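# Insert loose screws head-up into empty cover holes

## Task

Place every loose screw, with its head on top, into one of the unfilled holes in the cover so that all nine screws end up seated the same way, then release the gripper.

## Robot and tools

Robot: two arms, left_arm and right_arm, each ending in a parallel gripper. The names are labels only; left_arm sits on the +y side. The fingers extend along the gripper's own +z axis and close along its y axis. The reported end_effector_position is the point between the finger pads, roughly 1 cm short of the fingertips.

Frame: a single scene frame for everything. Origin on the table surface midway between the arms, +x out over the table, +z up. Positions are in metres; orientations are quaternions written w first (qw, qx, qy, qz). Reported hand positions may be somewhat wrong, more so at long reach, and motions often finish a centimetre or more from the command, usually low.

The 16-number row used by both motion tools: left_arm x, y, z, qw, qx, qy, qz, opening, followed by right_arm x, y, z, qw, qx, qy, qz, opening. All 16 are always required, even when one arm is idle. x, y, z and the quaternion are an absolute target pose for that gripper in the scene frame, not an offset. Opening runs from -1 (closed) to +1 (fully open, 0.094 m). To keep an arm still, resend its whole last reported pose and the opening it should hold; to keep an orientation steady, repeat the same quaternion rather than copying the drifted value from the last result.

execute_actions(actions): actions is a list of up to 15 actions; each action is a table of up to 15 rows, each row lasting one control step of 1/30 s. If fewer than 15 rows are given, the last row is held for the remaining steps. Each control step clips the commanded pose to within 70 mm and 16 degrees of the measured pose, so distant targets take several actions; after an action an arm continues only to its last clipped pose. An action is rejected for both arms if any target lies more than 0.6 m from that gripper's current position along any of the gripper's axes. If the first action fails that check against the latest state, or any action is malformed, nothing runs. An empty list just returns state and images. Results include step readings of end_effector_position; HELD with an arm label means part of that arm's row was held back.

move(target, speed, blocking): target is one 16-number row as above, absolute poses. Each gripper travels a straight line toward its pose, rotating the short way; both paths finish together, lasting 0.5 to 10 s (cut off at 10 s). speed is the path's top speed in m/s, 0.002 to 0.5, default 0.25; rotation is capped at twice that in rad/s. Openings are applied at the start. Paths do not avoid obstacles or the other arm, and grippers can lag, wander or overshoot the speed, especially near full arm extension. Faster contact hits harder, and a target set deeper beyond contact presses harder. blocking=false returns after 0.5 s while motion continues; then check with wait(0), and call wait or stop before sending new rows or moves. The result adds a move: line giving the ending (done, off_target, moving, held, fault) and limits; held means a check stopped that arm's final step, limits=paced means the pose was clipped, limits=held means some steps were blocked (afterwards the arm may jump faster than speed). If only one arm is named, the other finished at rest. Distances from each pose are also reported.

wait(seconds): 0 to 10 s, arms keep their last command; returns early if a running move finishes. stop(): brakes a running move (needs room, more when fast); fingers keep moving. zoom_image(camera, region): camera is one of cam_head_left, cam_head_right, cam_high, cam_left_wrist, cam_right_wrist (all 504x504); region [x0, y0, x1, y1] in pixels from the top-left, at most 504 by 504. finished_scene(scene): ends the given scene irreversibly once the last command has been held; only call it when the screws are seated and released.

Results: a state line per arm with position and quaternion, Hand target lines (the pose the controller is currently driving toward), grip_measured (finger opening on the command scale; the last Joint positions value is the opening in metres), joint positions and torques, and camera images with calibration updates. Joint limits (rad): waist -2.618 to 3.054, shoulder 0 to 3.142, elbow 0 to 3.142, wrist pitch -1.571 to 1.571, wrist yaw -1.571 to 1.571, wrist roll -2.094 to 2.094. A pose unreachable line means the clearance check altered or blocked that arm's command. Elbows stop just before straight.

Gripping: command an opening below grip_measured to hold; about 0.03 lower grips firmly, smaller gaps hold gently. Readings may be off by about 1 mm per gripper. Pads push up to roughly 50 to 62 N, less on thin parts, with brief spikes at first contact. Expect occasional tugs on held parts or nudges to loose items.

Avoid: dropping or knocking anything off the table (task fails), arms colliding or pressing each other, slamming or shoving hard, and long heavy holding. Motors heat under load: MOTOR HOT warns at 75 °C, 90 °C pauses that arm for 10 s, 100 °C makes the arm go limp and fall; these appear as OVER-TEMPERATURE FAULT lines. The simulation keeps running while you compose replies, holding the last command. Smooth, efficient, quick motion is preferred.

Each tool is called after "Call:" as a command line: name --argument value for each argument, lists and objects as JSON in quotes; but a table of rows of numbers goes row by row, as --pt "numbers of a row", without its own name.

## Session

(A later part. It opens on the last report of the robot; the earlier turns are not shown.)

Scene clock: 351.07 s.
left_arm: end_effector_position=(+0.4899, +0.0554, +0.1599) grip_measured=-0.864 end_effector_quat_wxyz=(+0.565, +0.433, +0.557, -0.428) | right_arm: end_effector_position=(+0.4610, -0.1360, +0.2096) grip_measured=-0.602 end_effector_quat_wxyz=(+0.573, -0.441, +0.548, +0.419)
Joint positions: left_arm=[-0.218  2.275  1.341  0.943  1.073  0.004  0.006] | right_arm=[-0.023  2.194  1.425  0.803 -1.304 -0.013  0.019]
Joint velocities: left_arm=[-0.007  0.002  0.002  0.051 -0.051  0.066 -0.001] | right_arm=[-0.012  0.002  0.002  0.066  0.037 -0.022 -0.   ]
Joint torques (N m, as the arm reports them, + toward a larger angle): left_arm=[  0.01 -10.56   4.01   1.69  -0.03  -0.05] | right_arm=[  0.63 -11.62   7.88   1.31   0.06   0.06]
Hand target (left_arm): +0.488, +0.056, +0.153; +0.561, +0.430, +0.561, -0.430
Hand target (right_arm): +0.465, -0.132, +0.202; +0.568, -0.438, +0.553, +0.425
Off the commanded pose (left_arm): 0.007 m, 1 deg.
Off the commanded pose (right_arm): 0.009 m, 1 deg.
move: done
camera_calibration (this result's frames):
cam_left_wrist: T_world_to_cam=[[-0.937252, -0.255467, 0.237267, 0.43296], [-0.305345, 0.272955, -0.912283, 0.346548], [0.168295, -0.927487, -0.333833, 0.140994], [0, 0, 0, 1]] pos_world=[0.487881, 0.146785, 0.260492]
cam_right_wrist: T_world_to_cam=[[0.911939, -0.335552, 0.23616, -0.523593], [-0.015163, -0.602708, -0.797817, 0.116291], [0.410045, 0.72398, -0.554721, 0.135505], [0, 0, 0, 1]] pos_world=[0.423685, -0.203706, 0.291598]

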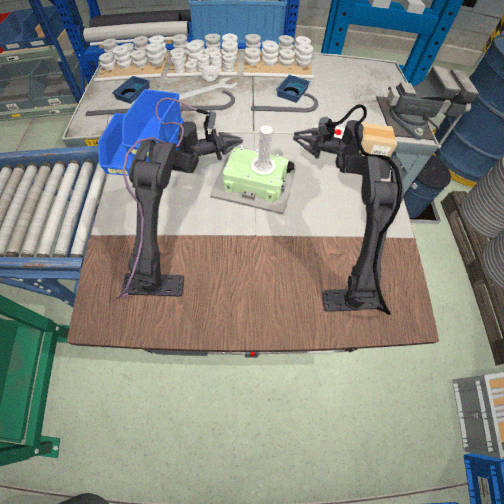

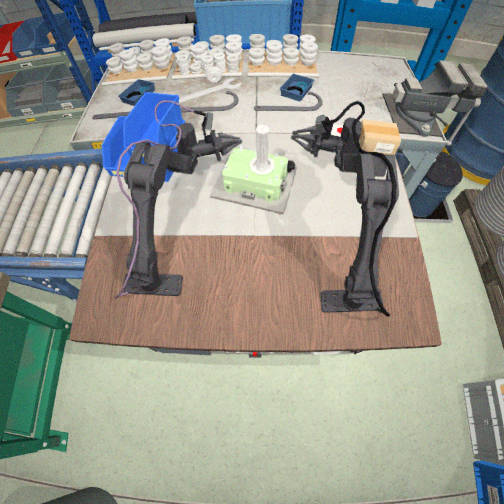

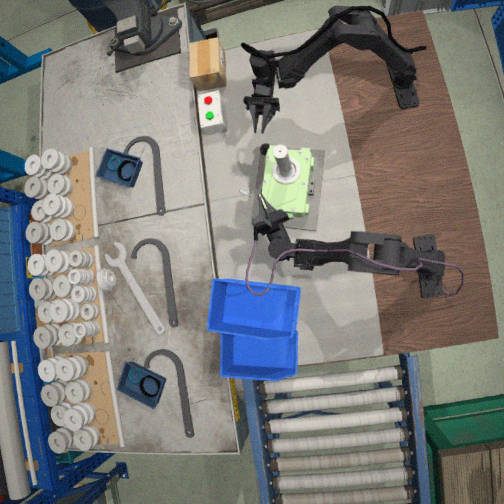

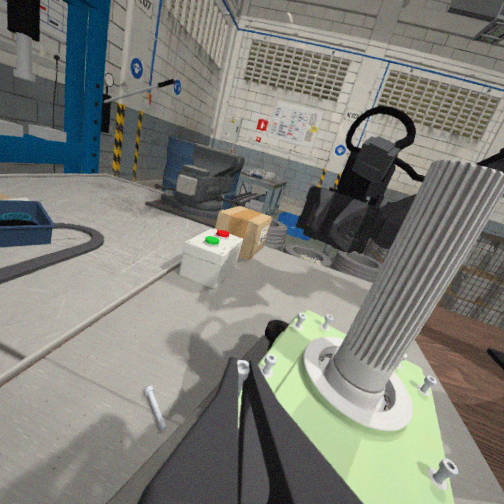

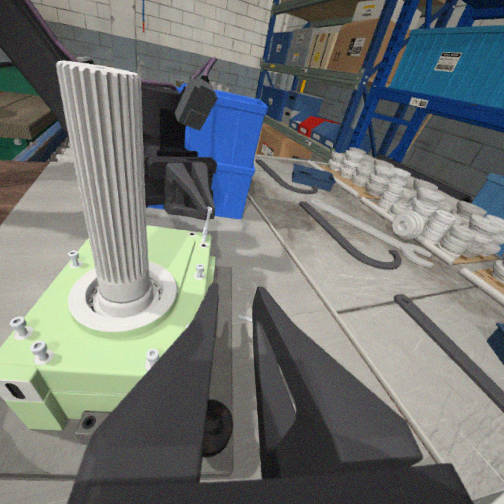

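Call:
move --target '[0.490,0.056,0.135,0.561,0.43,0.561,-0.43,-1,0.465,-0.1315,0.2025,0.568,-0.438,0.553,0.425,-0.6]' --speed 0.01

Call:
zoom_image --camera "cam_right_wrist" --region '[130,160,290,280]'

Scene clock: 353.90 s.
left_arm: end_effector_position=(+0.4907, +0.0551, +0.1522) grip_measured=-0.864 end_effector_quat_wxyz=(+0.576, +0.439, +0.545, -0.423) | right_arm: end_effector_position=(+0.4610, -0.1360, +0.2096) grip_measured=-0.602 end_effector_quat_wxyz=(+0.573, -0.441, +0.548, +0.419)
Joint positions: left_arm=[-0.218  2.311  1.341  1.017  1.074  0.004  0.006] | right_arm=[-0.023  2.194  1.425  0.804 -1.304 -0.013  0.019]
Joint velocities: left_arm=[ 0.002  0.002  0.022 -0.022  0.007 -0.051 -0.   ] | right_arm=[ 0.002 -0.002  0.017  0.037  0.022 -0.007  0.   ]
Joint torques (N m, as the arm reports them, + toward a larger angle): left_arm=[ 0.1  -9.63  4.05  1.44 -0.05 -0.05] | right_arm=[  0.64 -11.64   7.92   1.31   0.06   0.06]
Hand target (left_arm): +0.490, +0.056, +0.135; +0.561, +0.430, +0.561, -0.430
Hand target (right_arm): +0.465, -0.132, +0.202; +0.568, -0.438, +0.553, +0.425
Off the commanded pose (left_arm): 0.017 m, 3 deg.
Off the commanded pose (right_arm): 0.009 m, 1 deg.
move: off_target (left_arm)
camera_calibration (this result's frames):
cam_left_wrist: T_world_to_cam=[[-0.945607, -0.252119, 0.205578, 0.444154], [-0.271876, 0.265467, -0.924993, 0.325826], [0.178634, -0.930571, -0.319572, 0.130943], [0, 0, 0, 1]] pos_world=[0.485189, 0.147336, 0.251924]
cam_right_wrist: T_world_to_cam=[[0.911849, -0.335553, 0.236507, -0.523633], [-0.0148586, -0.602707, -0.797824, 0.116188], [0.410256, 0.723981, -0.554564, 0.1354], [0, 0, 0, 1]] pos_world=[0.423652, -0.203706, 0.291628]

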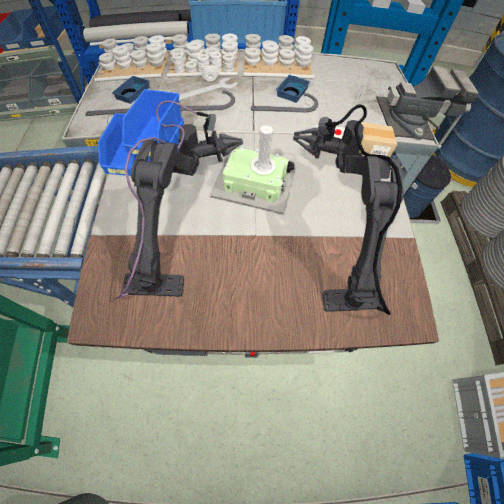

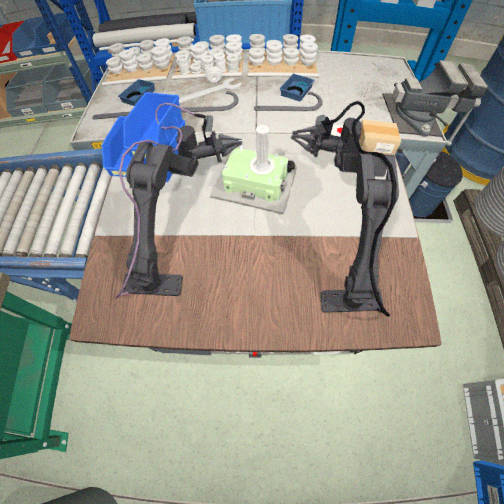

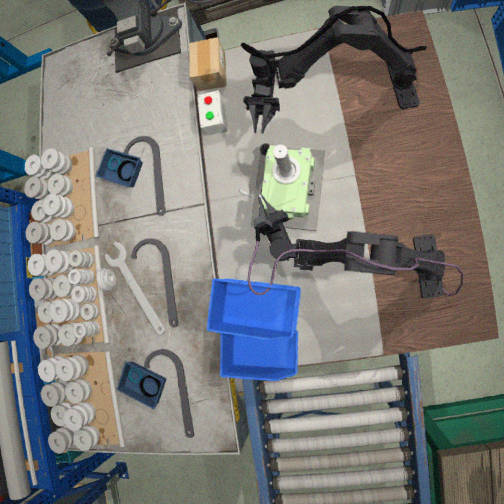

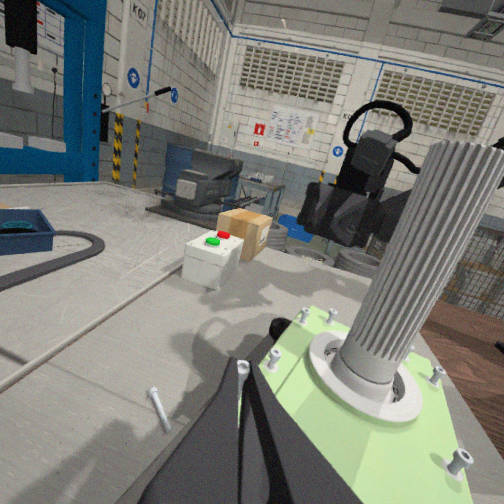

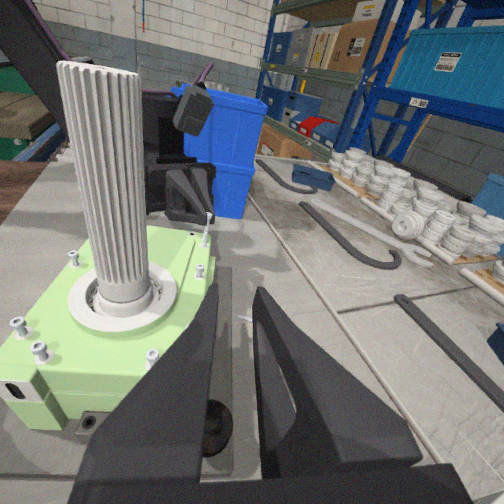

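Region (130, 160, 290, 280) of cam_right_wrist's 504x504 image, scaled by 3.150, with more detail than that image has; it fills the top 378 rows of this view, and the rest is white.

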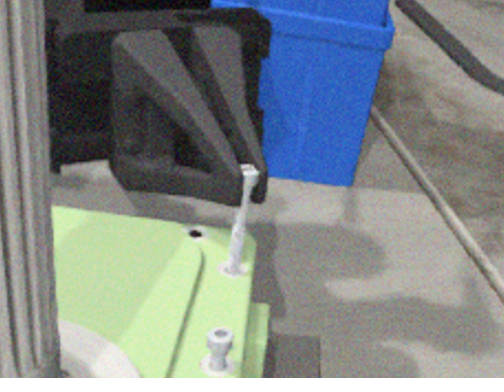

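On the rim slightly +x; nudge −x/+y while pressing lightly.

Call:
move --target '[0.484,0.059,0.14,0.561,0.43,0.561,-0.43,-1,0.465,-0.1315,0.2025,0.568,-0.438,0.553,0.425,-0.6]' --speed 0.005

Call:
zoom_image --camera "cam_right_wrist" --region '[130,160,290,280]'

Scene clock: 359.23 s.
left_arm: end_effector_position=(+0.4880, +0.0558, +0.1513) grip_measured=-0.864 end_effector_quat_wxyz=(+0.581, +0.440, +0.540, -0.421) | right_arm: end_effector_position=(+0.4610, -0.1360, +0.2097) grip_measured=-0.602 end_effector_quat_wxyz=(+0.574, -0.441, +0.548, +0.419)
Joint positions: left_arm=[-0.218  2.312  1.324  1.049  1.074  0.004  0.006] | right_arm=[-0.023  2.194  1.425  0.805 -1.304 -0.013  0.019]
Joint velocities: left_arm=[ 0.002 -0.007 -0.017  0.037 -0.125 -0.007 -0.   ] | right_arm=[-0.002 -0.002  0.002 -0.007 -0.095 -0.007  0.   ]
Joint torques (N m, as the arm reports them, + toward a larger angle): left_arm=[  0.38 -11.68   2.68   1.17  -0.01  -0.08] | right_arm=[  0.61 -11.61   7.93   1.31   0.06   0.05]
Hand target (left_arm): +0.484, +0.059, +0.140; +0.562, +0.430, +0.561, -0.431
Hand target (right_arm): +0.465, -0.132, +0.203; +0.568, -0.438, +0.553, +0.425
Off the commanded pose (left_arm): 0.012 m, 4 deg.
Off the commanded pose (right_arm): 0.009 m, 1 deg.
move: off_target (left_arm)
camera_calibration (this result's frames):
cam_left_wrist: T_world_to_cam=[[-0.948294, -0.252139, 0.19278, 0.445225], [-0.258672, 0.261995, -0.929757, 0.318562], [0.18392, -0.93155, -0.313669, 0.128387], [0, 0, 0, 1]] pos_world=[0.480994, 0.148396, 0.250626]
cam_right_wrist: T_world_to_cam=[[0.911668, -0.335553, 0.237201, -0.523714], [-0.0142499, -0.602704, -0.797838, 0.115982], [0.410679, 0.723983, -0.554248, 0.13519], [0, 0, 0, 1]] pos_world=[0.423587, -0.203706, 0.291689]

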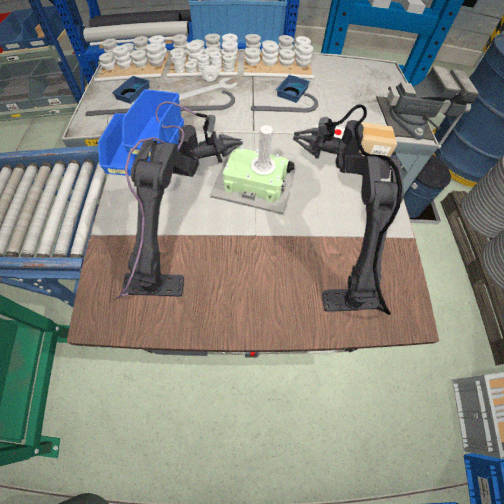

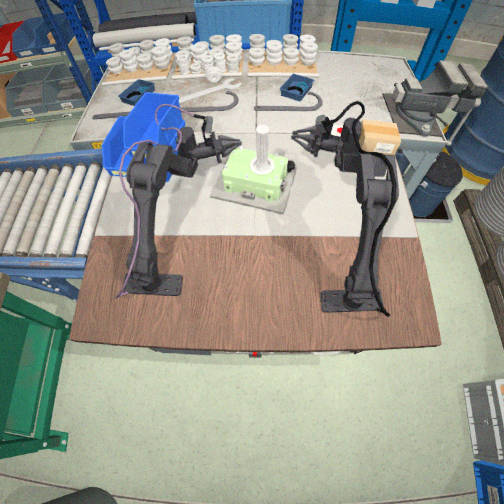

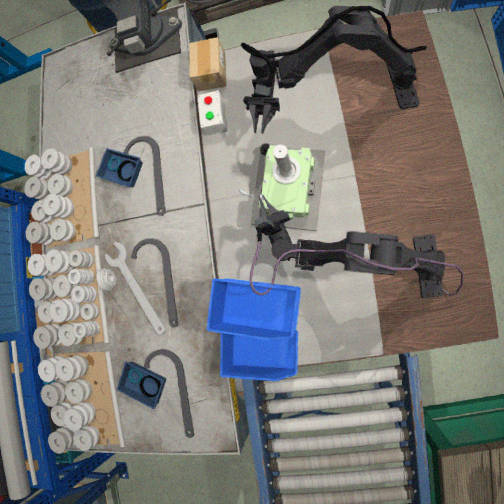

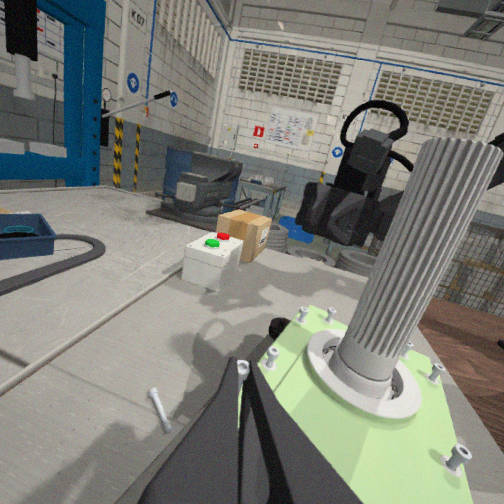

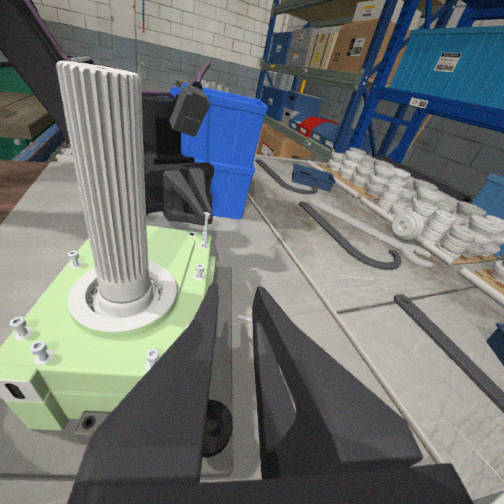

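Region (130, 160, 290, 280) of cam_right_wrist's 504x504 image, scaled by 3.150, with more detail than that image has; it fills the top 378 rows of this view, and the rest is white.

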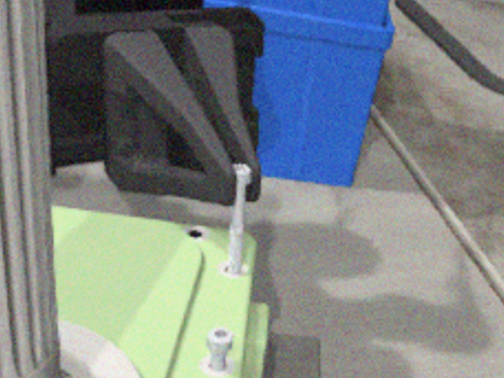

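Call:
move --target '[0.489,0.065,0.138,0.561,0.43,0.561,-0.43,-1,0.465,-0.1315,0.2025,0.568,-0.438,0.553,0.425,-0.6]' --speed 0.006

Call:
zoom_image --camera "cam_right_wrist" --region '[130,160,290,280]'

Call:
zoom_image --camera "cam_head_left" --region '[200,120,280,180]'

Scene clock: 364.93 s.
left_arm: end_effector_position=(+0.4885, +0.0572, +0.1517) grip_measured=-0.864 end_effector_quat_wxyz=(+0.582, +0.440, +0.540, -0.420) | right_arm: end_effector_position=(+0.4610, -0.1360, +0.2097) grip_measured=-0.602 end_effector_quat_wxyz=(+0.574, -0.442, +0.548, +0.419)
Joint positions: left_arm=[-0.215  2.312  1.324  1.051  1.075  0.004  0.006] | right_arm=[-0.023  2.194  1.425  0.805 -1.304 -0.013  0.019]
Joint velocities: left_arm=[-0.017  0.002 -0.002  0.066  0.022 -0.037 -0.001] | right_arm=[-0.012  0.022 -0.002  0.022  0.007  0.037  0.   ]
Joint torques (N m, as the arm reports them, + toward a larger angle): left_arm=[  1.45 -10.64   4.07   1.14   0.14  -0.09] | right_arm=[  0.63 -11.6    7.92   1.3    0.06   0.06]
Hand target (left_arm): +0.489, +0.065, +0.138; +0.562, +0.429, +0.561, -0.430
Hand target (right_arm): +0.465, -0.132, +0.202; +0.568, -0.438, +0.553, +0.425
Off the commanded pose (left_arm): 0.016 m, 4 deg.
Off the commanded pose (right_arm): 0.009 m, 1 deg.
move: off_target (left_arm)
camera_calibration (this result's frames):
cam_left_wrist: T_world_to_cam=[[-0.948339, -0.253504, 0.19076, 0.446456], [-0.256981, 0.26119, -0.930452, 0.317976], [0.186049, -0.931405, -0.312843, 0.128541], [0, 0, 0, 1]] pos_world=[0.481191, 0.14985, 0.250909]
cam_right_wrist: T_world_to_cam=[[0.911578, -0.335554, 0.237549, -0.523754], [-0.0139456, -0.602703, -0.797844, 0.115879], [0.410891, 0.723984, -0.55409, 0.135085], [0, 0, 0, 1]] pos_world=[0.423554, -0.203706, 0.29172]

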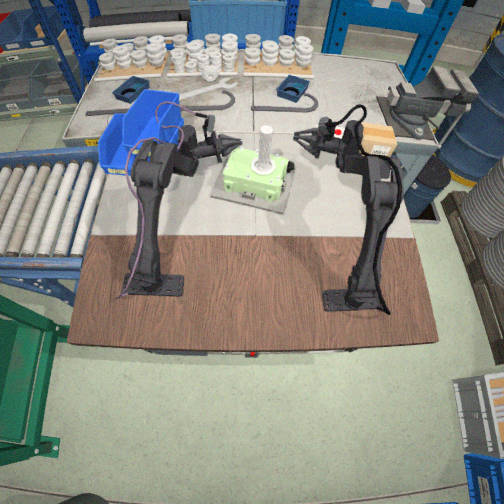

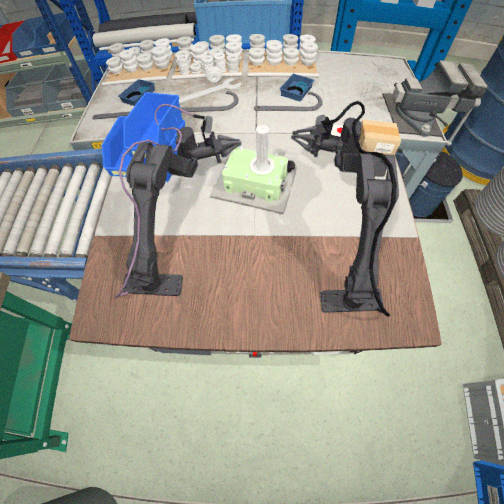

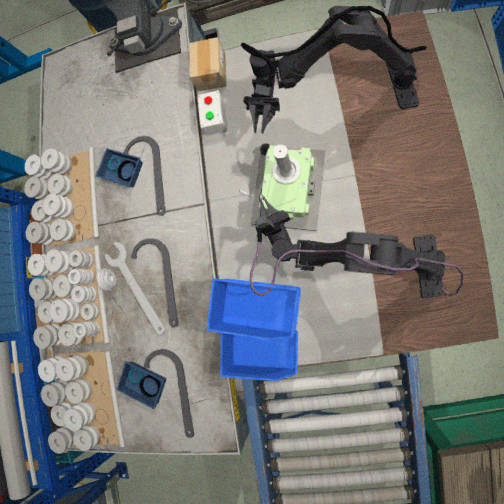

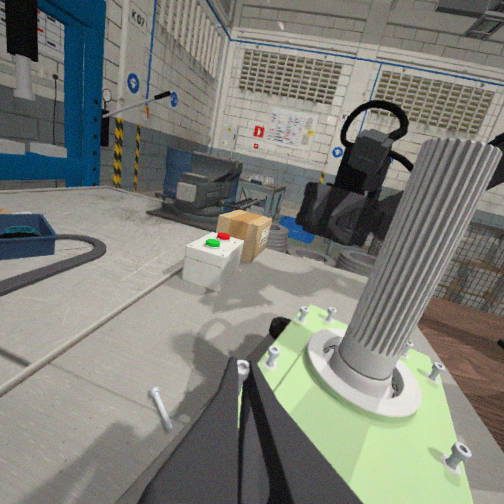

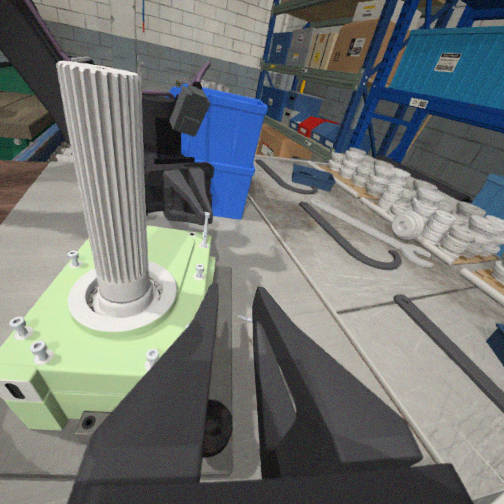

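Region (130, 160, 290, 280) of cam_right_wrist's 504x504 image, scaled by 3.150, with more detail than that image has; it fills the top 378 rows of this view, and the rest is white.

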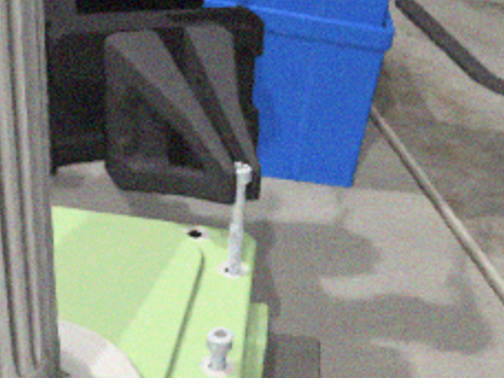

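Region (200, 120, 280, 180) of cam_head_left's 504x504 image, scaled by 6.300, with more detail than that image has; it fills the top 378 rows of this view, and the rest is white.

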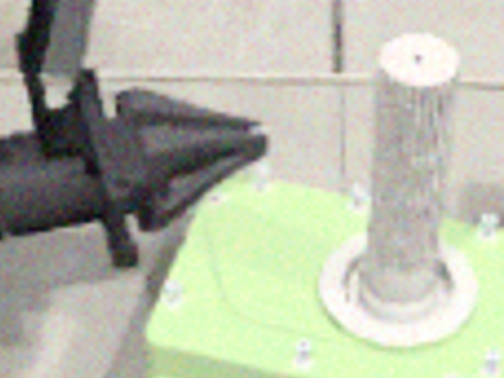

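Lift, shift −x 2 mm, lower again.

Call:
move --target '[0.485,0.059,0.163,0.561,0.43,0.561,-0.43,-1,0.465,-0.1315,0.2025,0.568,-0.438,0.553,0.425,-0.6]' --speed 0.01

Call:
zoom_image --camera "cam_right_wrist" --region '[130,160,290,280]'

Call:
move --target '[0.485,0.059,0.138,0.561,0.43,0.561,-0.43,-1,0.465,-0.1315,0.2025,0.568,-0.438,0.553,0.425,-0.6]' --speed 0.01

Call:
zoom_image --camera "cam_right_wrist" --region '[130,160,290,280]'

Scene clock: 368.63 s.
left_arm: end_effector_position=(+0.4880, +0.0575, +0.1562) grip_measured=-0.864 end_effector_quat_wxyz=(+0.563, +0.431, +0.560, -0.428) | right_arm: end_effector_position=(+0.4610, -0.1360, +0.2098) grip_measured=-0.602 end_effector_quat_wxyz=(+0.574, -0.442, +0.548, +0.419)
Joint positions: left_arm=[-0.215  2.274  1.324  0.952  1.074  0.004  0.006] | right_arm=[-0.023  2.194  1.425  0.805 -1.304 -0.013  0.019]
Joint velocities: left_arm=[ 0.012  0.012 -0.022  0.007  0.007 -0.022  0.   ] | right_arm=[-0.007  0.007 -0.017 -0.007  0.051  0.007 -0.001]
Joint torques (N m, as the arm reports them, + toward a larger angle): left_arm=[  0.15 -12.95   4.13   1.47   0.03  -0.06] | right_arm=[  0.6  -11.6    7.91   1.29   0.06   0.06]
Hand target (left_arm): +0.485, +0.059, +0.163; +0.561, +0.430, +0.561, -0.430
Hand target (right_arm): +0.465, -0.132, +0.202; +0.568, -0.438, +0.553, +0.425
Off the commanded pose (left_arm): 0.008 m, 0 deg.
Off the commanded pose (right_arm): 0.009 m, 1 deg.
move: done
camera_calibration (this result's frames):
cam_left_wrist: T_world_to_cam=[[-0.935241, -0.257952, 0.242457, 0.430918], [-0.311378, 0.273548, -0.910063, 0.344586], [0.168429, -0.926624, -0.336154, 0.142266], [0, 0, 0, 1]] pos_world=[0.486347, 0.148722, 0.256939]
cam_right_wrist: T_world_to_cam=[[0.911487, -0.335554, 0.237896, -0.523795], [-0.0136412, -0.602701, -0.79785, 0.115776], [0.411102, 0.723985, -0.553932, 0.134979], [0, 0, 0, 1]] pos_world=[0.423521, -0.203706, 0.29175]

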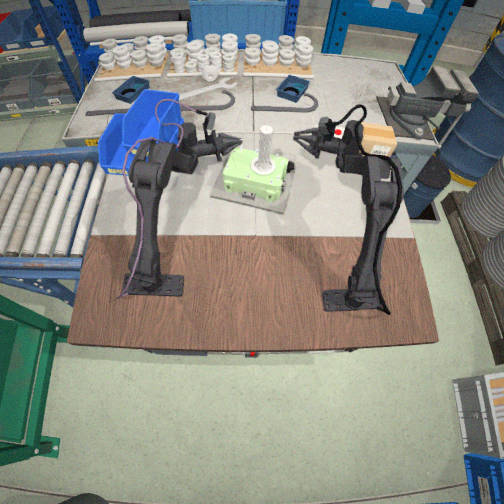

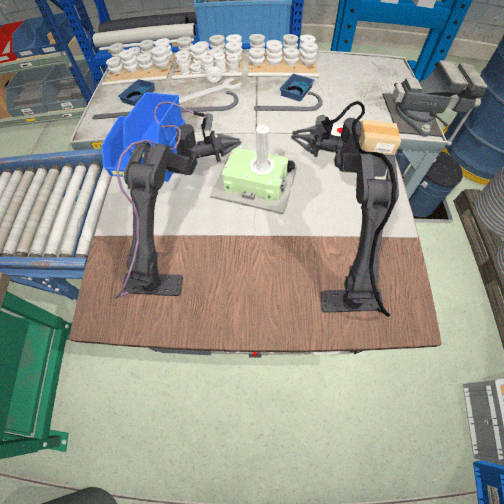

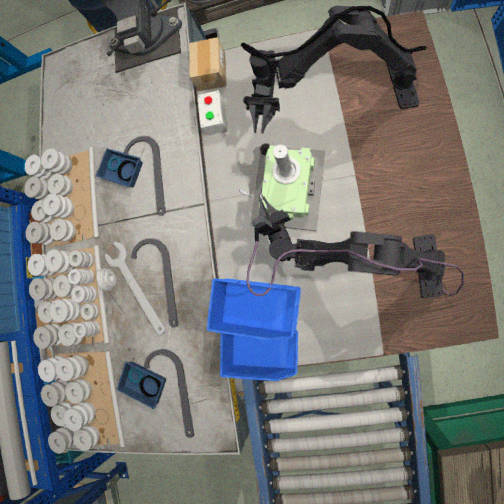

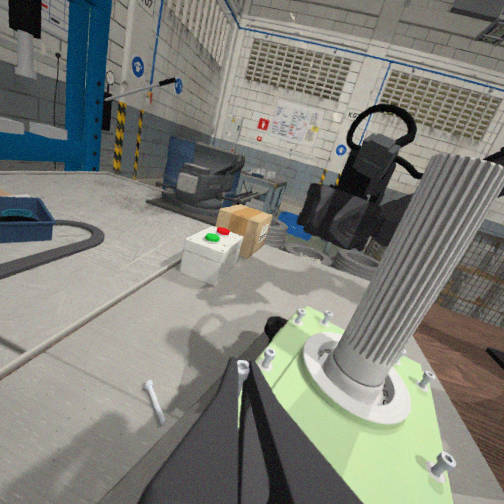

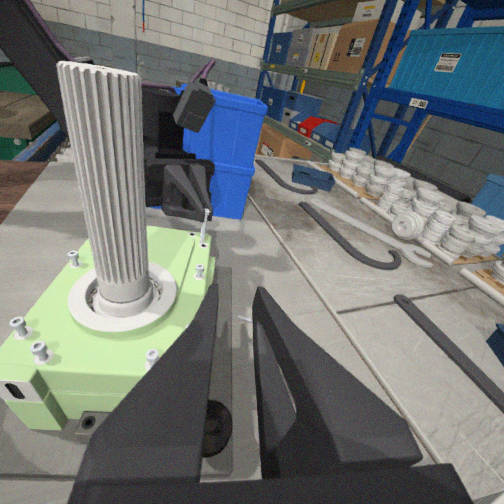

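Region (130, 160, 290, 280) of cam_right_wrist's 504x504 image, scaled by 3.150, with more detail than that image has; it fills the top 378 rows of this view, and the rest is white.

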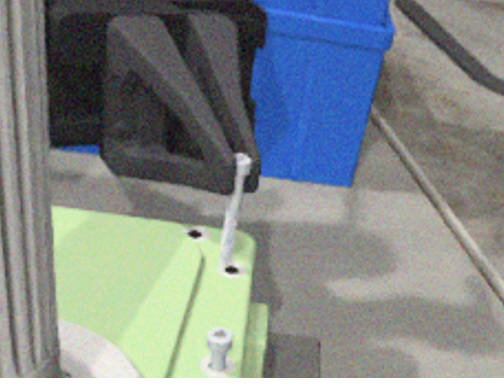

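Scene clock: 370.70 s.
left_arm: end_effector_position=(+0.4886, +0.0573, +0.1526) grip_measured=-0.864 end_effector_quat_wxyz=(+0.573, +0.436, +0.550, -0.424) | right_arm: end_effector_position=(+0.4610, -0.1360, +0.2098) grip_measured=-0.602 end_effector_quat_wxyz=(+0.574, -0.442, +0.548, +0.419)
Joint positions: left_arm=[-0.215  2.297  1.324  1.005  1.074  0.004  0.006] | right_arm=[-0.023  2.194  1.425  0.806 -1.304 -0.013  0.019]
Joint velocities: left_arm=[ 0.002  0.007  0.012 -0.007 -0.007  0.037 -0.   ] | right_arm=[ 0.012 -0.027 -0.002 -0.007 -0.007  0.066  0.   ]
Joint torques (N m, as the arm reports them, + toward a larger angle): left_arm=[  0.15 -10.15   3.17   1.65   0.02  -0.05] | right_arm=[  0.61 -11.59   7.93   1.29   0.06   0.06]
Hand target (left_arm): +0.485, +0.059, +0.138; +0.561, +0.430, +0.561, -0.430
Hand target (right_arm): +0.465, -0.132, +0.203; +0.568, -0.438, +0.553, +0.425
Off the commanded pose (left_arm): 0.015 m, 2 deg.
Off the commanded pose (right_arm): 0.009 m, 1 deg.
move: off_target (left_arm)
camera_calibration (this result's frames):
cam_left_wrist: T_world_to_cam=[[-0.941973, -0.256351, 0.216729, 0.439492], [-0.284538, 0.267165, -0.920685, 0.330417], [0.178116, -0.928928, -0.324604, 0.134432], [0, 0, 0, 1]] pos_world=[0.484061, 0.149266, 0.252597]
cam_right_wrist: T_world_to_cam=[[0.911396, -0.335555, 0.238243, -0.523835], [-0.0133369, -0.6027, -0.797857, 0.115673], [0.411313, 0.723986, -0.553774, 0.134874], [0, 0, 0, 1]] pos_world=[0.423488, -0.203706, 0.29178]

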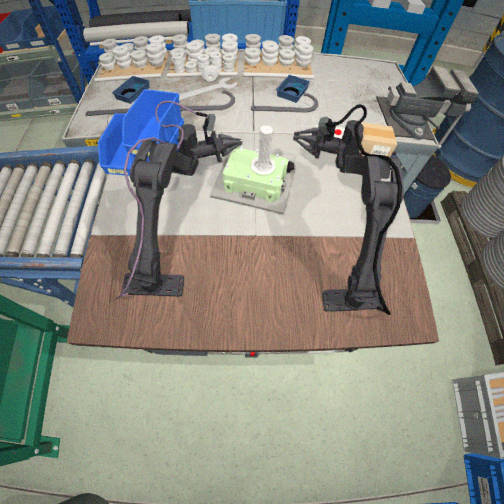

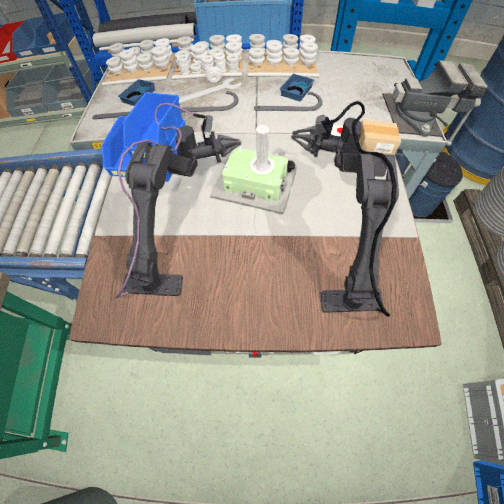

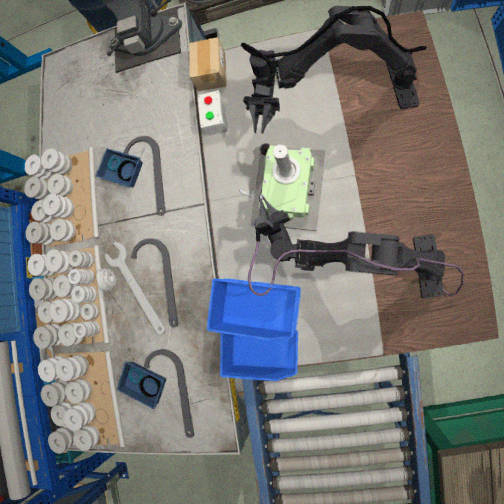

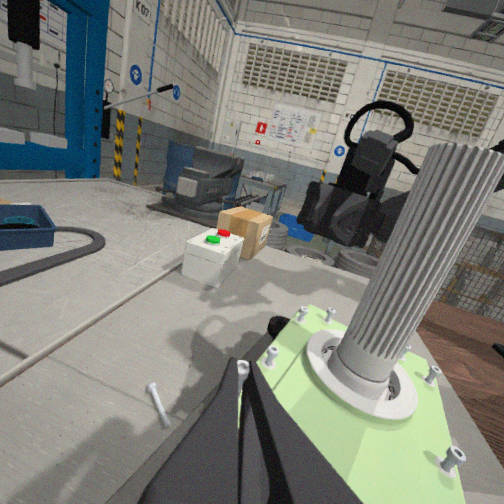

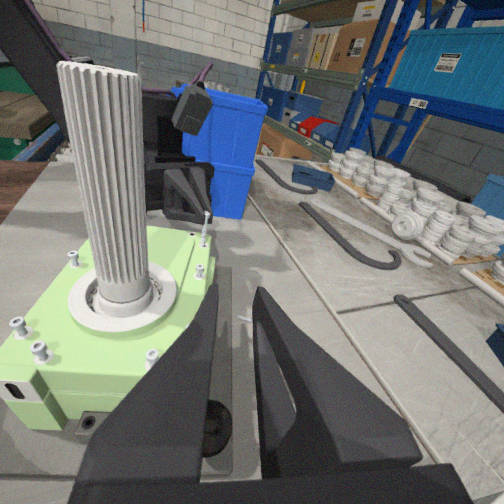

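Region (130, 160, 290, 280) of cam_right_wrist's 504x504 image, scaled by 3.150, with more detail than that image has; it fills the top 378 rows of this view, and the rest is white.

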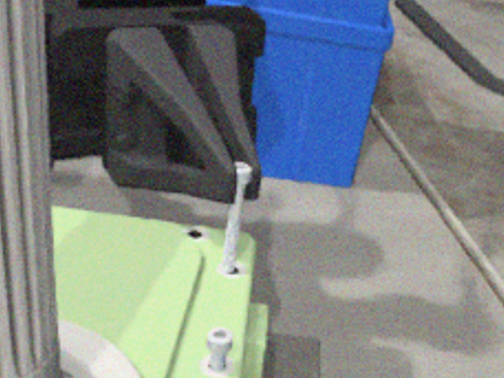

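Call:
move --target '[0.487,0.059,0.163,0.561,0.43,0.561,-0.43,-1,0.465,-0.1315,0.2025,0.568,-0.438,0.553,0.425,-0.6]' --speed 0.02

Call:
move --target '[0.487,0.059,0.135,0.561,0.43,0.561,-0.43,-1,0.465,-0.1315,0.2025,0.568,-0.438,0.553,0.425,-0.6]' --speed 0.01

Call:
zoom_image --camera "cam_right_wrist" --region '[130,160,290,280]'

Call:
zoom_image --camera "cam_head_left" --region '[200,120,280,180]'

Scene clock: 372.30 s.
left_arm: end_effector_position=(+0.4881, +0.0574, +0.1533) grip_measured=-0.864 end_effector_quat_wxyz=(+0.561, +0.431, +0.562, -0.429) | right_arm: end_effector_position=(+0.4610, -0.1360, +0.2098) grip_measured=-0.602 end_effector_quat_wxyz=(+0.574, -0.442, +0.548, +0.419)
Joint positions: left_arm=[-0.215  2.279  1.324  0.952  1.074  0.004  0.006] | right_arm=[-0.023  2.194  1.425  0.806 -1.304 -0.013  0.019]
Joint velocities: left_arm=[-0.002 -0.007 -0.007 -0.081  0.007 -0.022  0.   ] | right_arm=[ 0.002  0.012  0.012 -0.022  0.007 -0.022  0.001]
Joint torques (N m, as the arm reports them, + toward a larger angle): left_arm=[  0.25 -12.9    4.91   1.45   0.04  -0.06] | right_arm=[  0.64 -11.61   7.92   1.28   0.07   0.06]
Hand target (left_arm): +0.487, +0.059, +0.163; +0.561, +0.430, +0.561, -0.430
Hand target (right_arm): +0.465, -0.132, +0.202; +0.568, -0.438, +0.553, +0.425
Off the commanded pose (left_arm): 0.010 m, 0 deg.
Off the commanded pose (right_arm): 0.009 m, 1 deg.
move: done
camera_calibration (this result's frames):
cam_left_wrist: T_world_to_cam=[[-0.933786, -0.258298, 0.247642, 0.430295], [-0.316775, 0.274832, -0.907811, 0.344248], [0.166426, -0.926148, -0.338456, 0.142528], [0, 0, 0, 1]] pos_world=[0.487132, 0.148535, 0.254193]
cam_right_wrist: T_world_to_cam=[[0.911485, -0.335575, 0.237874, -0.523801], [-0.0136287, -0.602621, -0.797911, 0.115829], [0.411107, 0.724042, -0.553854, 0.134994], [0, 0, 0, 1]] pos_world=[0.423519, -0.203715, 0.291787]

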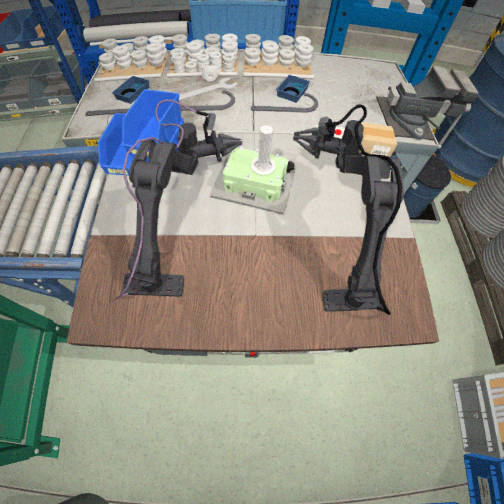

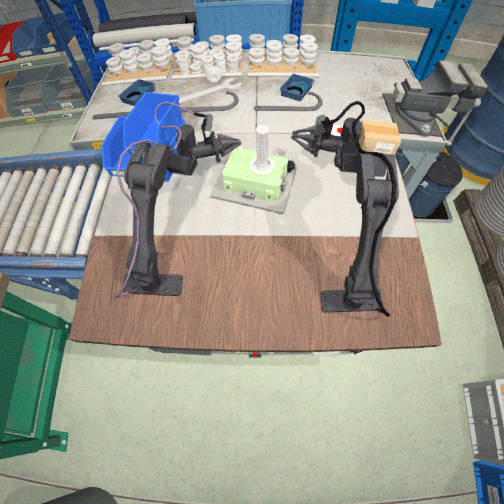

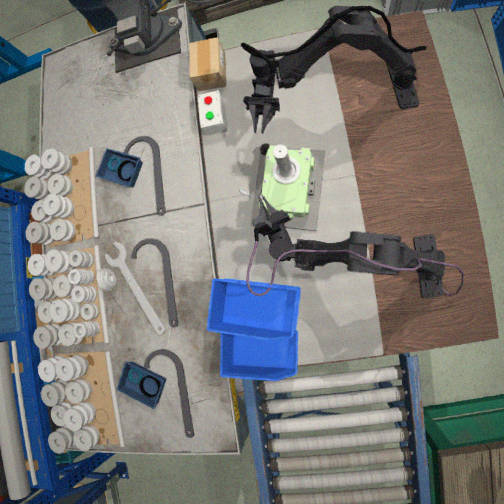

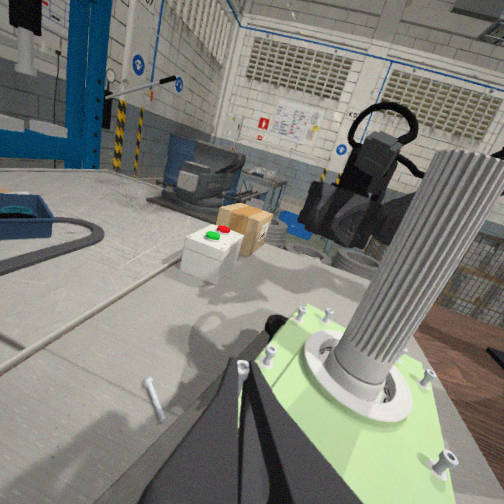

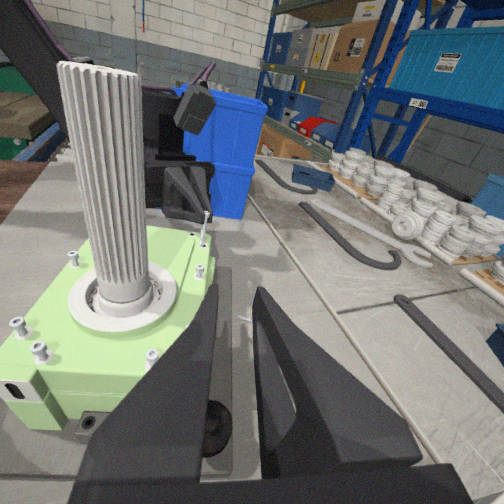

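Scene clock: 374.37 s.
left_arm: end_effector_position=(+0.4884, +0.0572, +0.1521) grip_measured=-0.864 end_effector_quat_wxyz=(+0.576, +0.438, +0.545, -0.423) | right_arm: end_effector_position=(+0.4610, -0.1360, +0.2099) grip_measured=-0.602 end_effector_quat_wxyz=(+0.574, -0.442, +0.548, +0.419)
Joint positions: left_arm=[-0.215  2.303  1.324  1.025  1.075  0.004  0.006] | right_arm=[-0.023  2.194  1.425  0.806 -1.304 -0.013  0.019]
Joint velocities: left_arm=[ 0.002 -0.022 -0.002 -0.007 -0.037 -0.051  0.   ] | right_arm=[-0.007 -0.002 -0.012  0.022 -0.037 -0.066  0.   ]
Joint torques (N m, as the arm reports them, + toward a larger angle): left_arm=[ 0.26 -9.71  3.81  1.45 -0.01 -0.06] | right_arm=[  0.65 -11.61   7.91   1.29   0.07   0.06]
Hand target (left_arm): +0.487, +0.059, +0.135; +0.561, +0.430, +0.561, -0.430
Hand target (right_arm): +0.465, -0.132, +0.203; +0.568, -0.438, +0.553, +0.425
Off the commanded pose (left_arm): 0.017 m, 3 deg.
Off the commanded pose (right_arm): 0.010 m, 1 deg.
move: off_target (left_arm)
camera_calibration (this result's frames):
cam_left_wrist: T_world_to_cam=[[-0.945051, -0.253952, 0.205882, 0.442356], [-0.272714, 0.265076, -0.924858, 0.324983], [0.180295, -0.930184, -0.319767, 0.132505], [0, 0, 0, 1]] pos_world=[0.482786, 0.149446, 0.251861]
cam_right_wrist: T_world_to_cam=[[0.911395, -0.335575, 0.238221, -0.523842], [-0.0133243, -0.60262, -0.797917, 0.115726], [0.411318, 0.724043, -0.553696, 0.134889], [0, 0, 0, 1]] pos_world=[0.423486, -0.203715, 0.291818]

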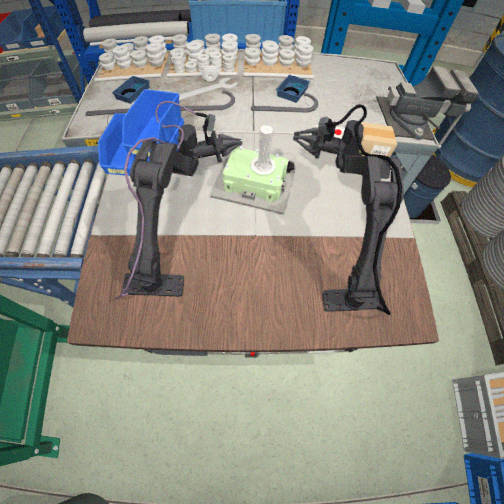

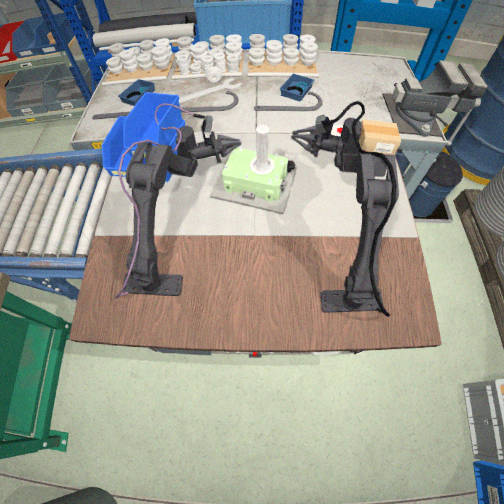

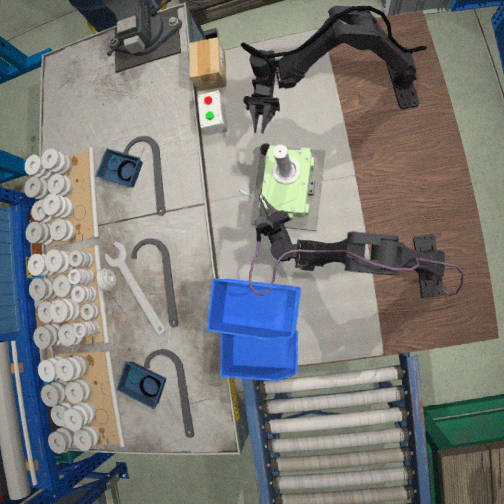

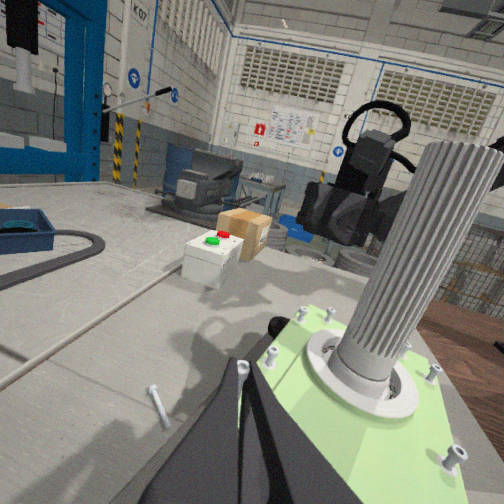

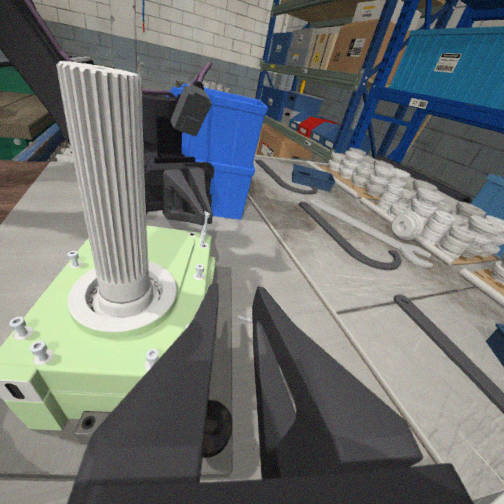

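Region (130, 160, 290, 280) of cam_right_wrist's 504x504 image, scaled by 3.150, with more detail than that image has; it fills the top 378 rows of this view, and the rest is white.

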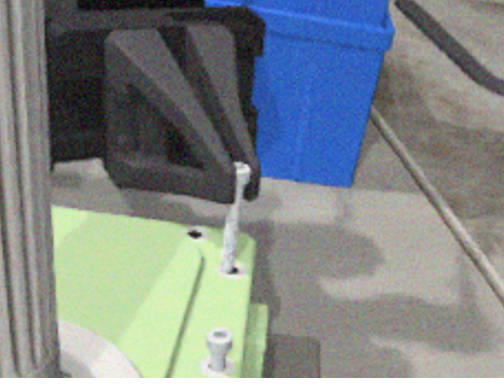

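Region (200, 120, 280, 180) of cam_head_left's 504x504 image, scaled by 6.300, with more detail than that image has; it fills the top 378 rows of this view, and the rest is white.

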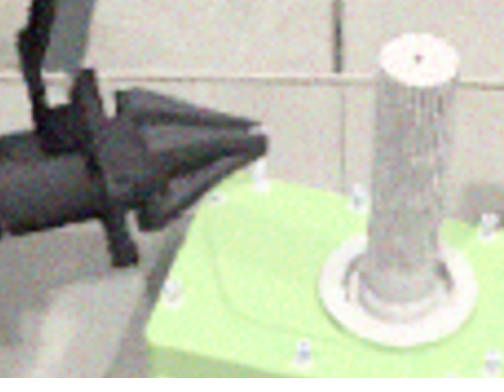

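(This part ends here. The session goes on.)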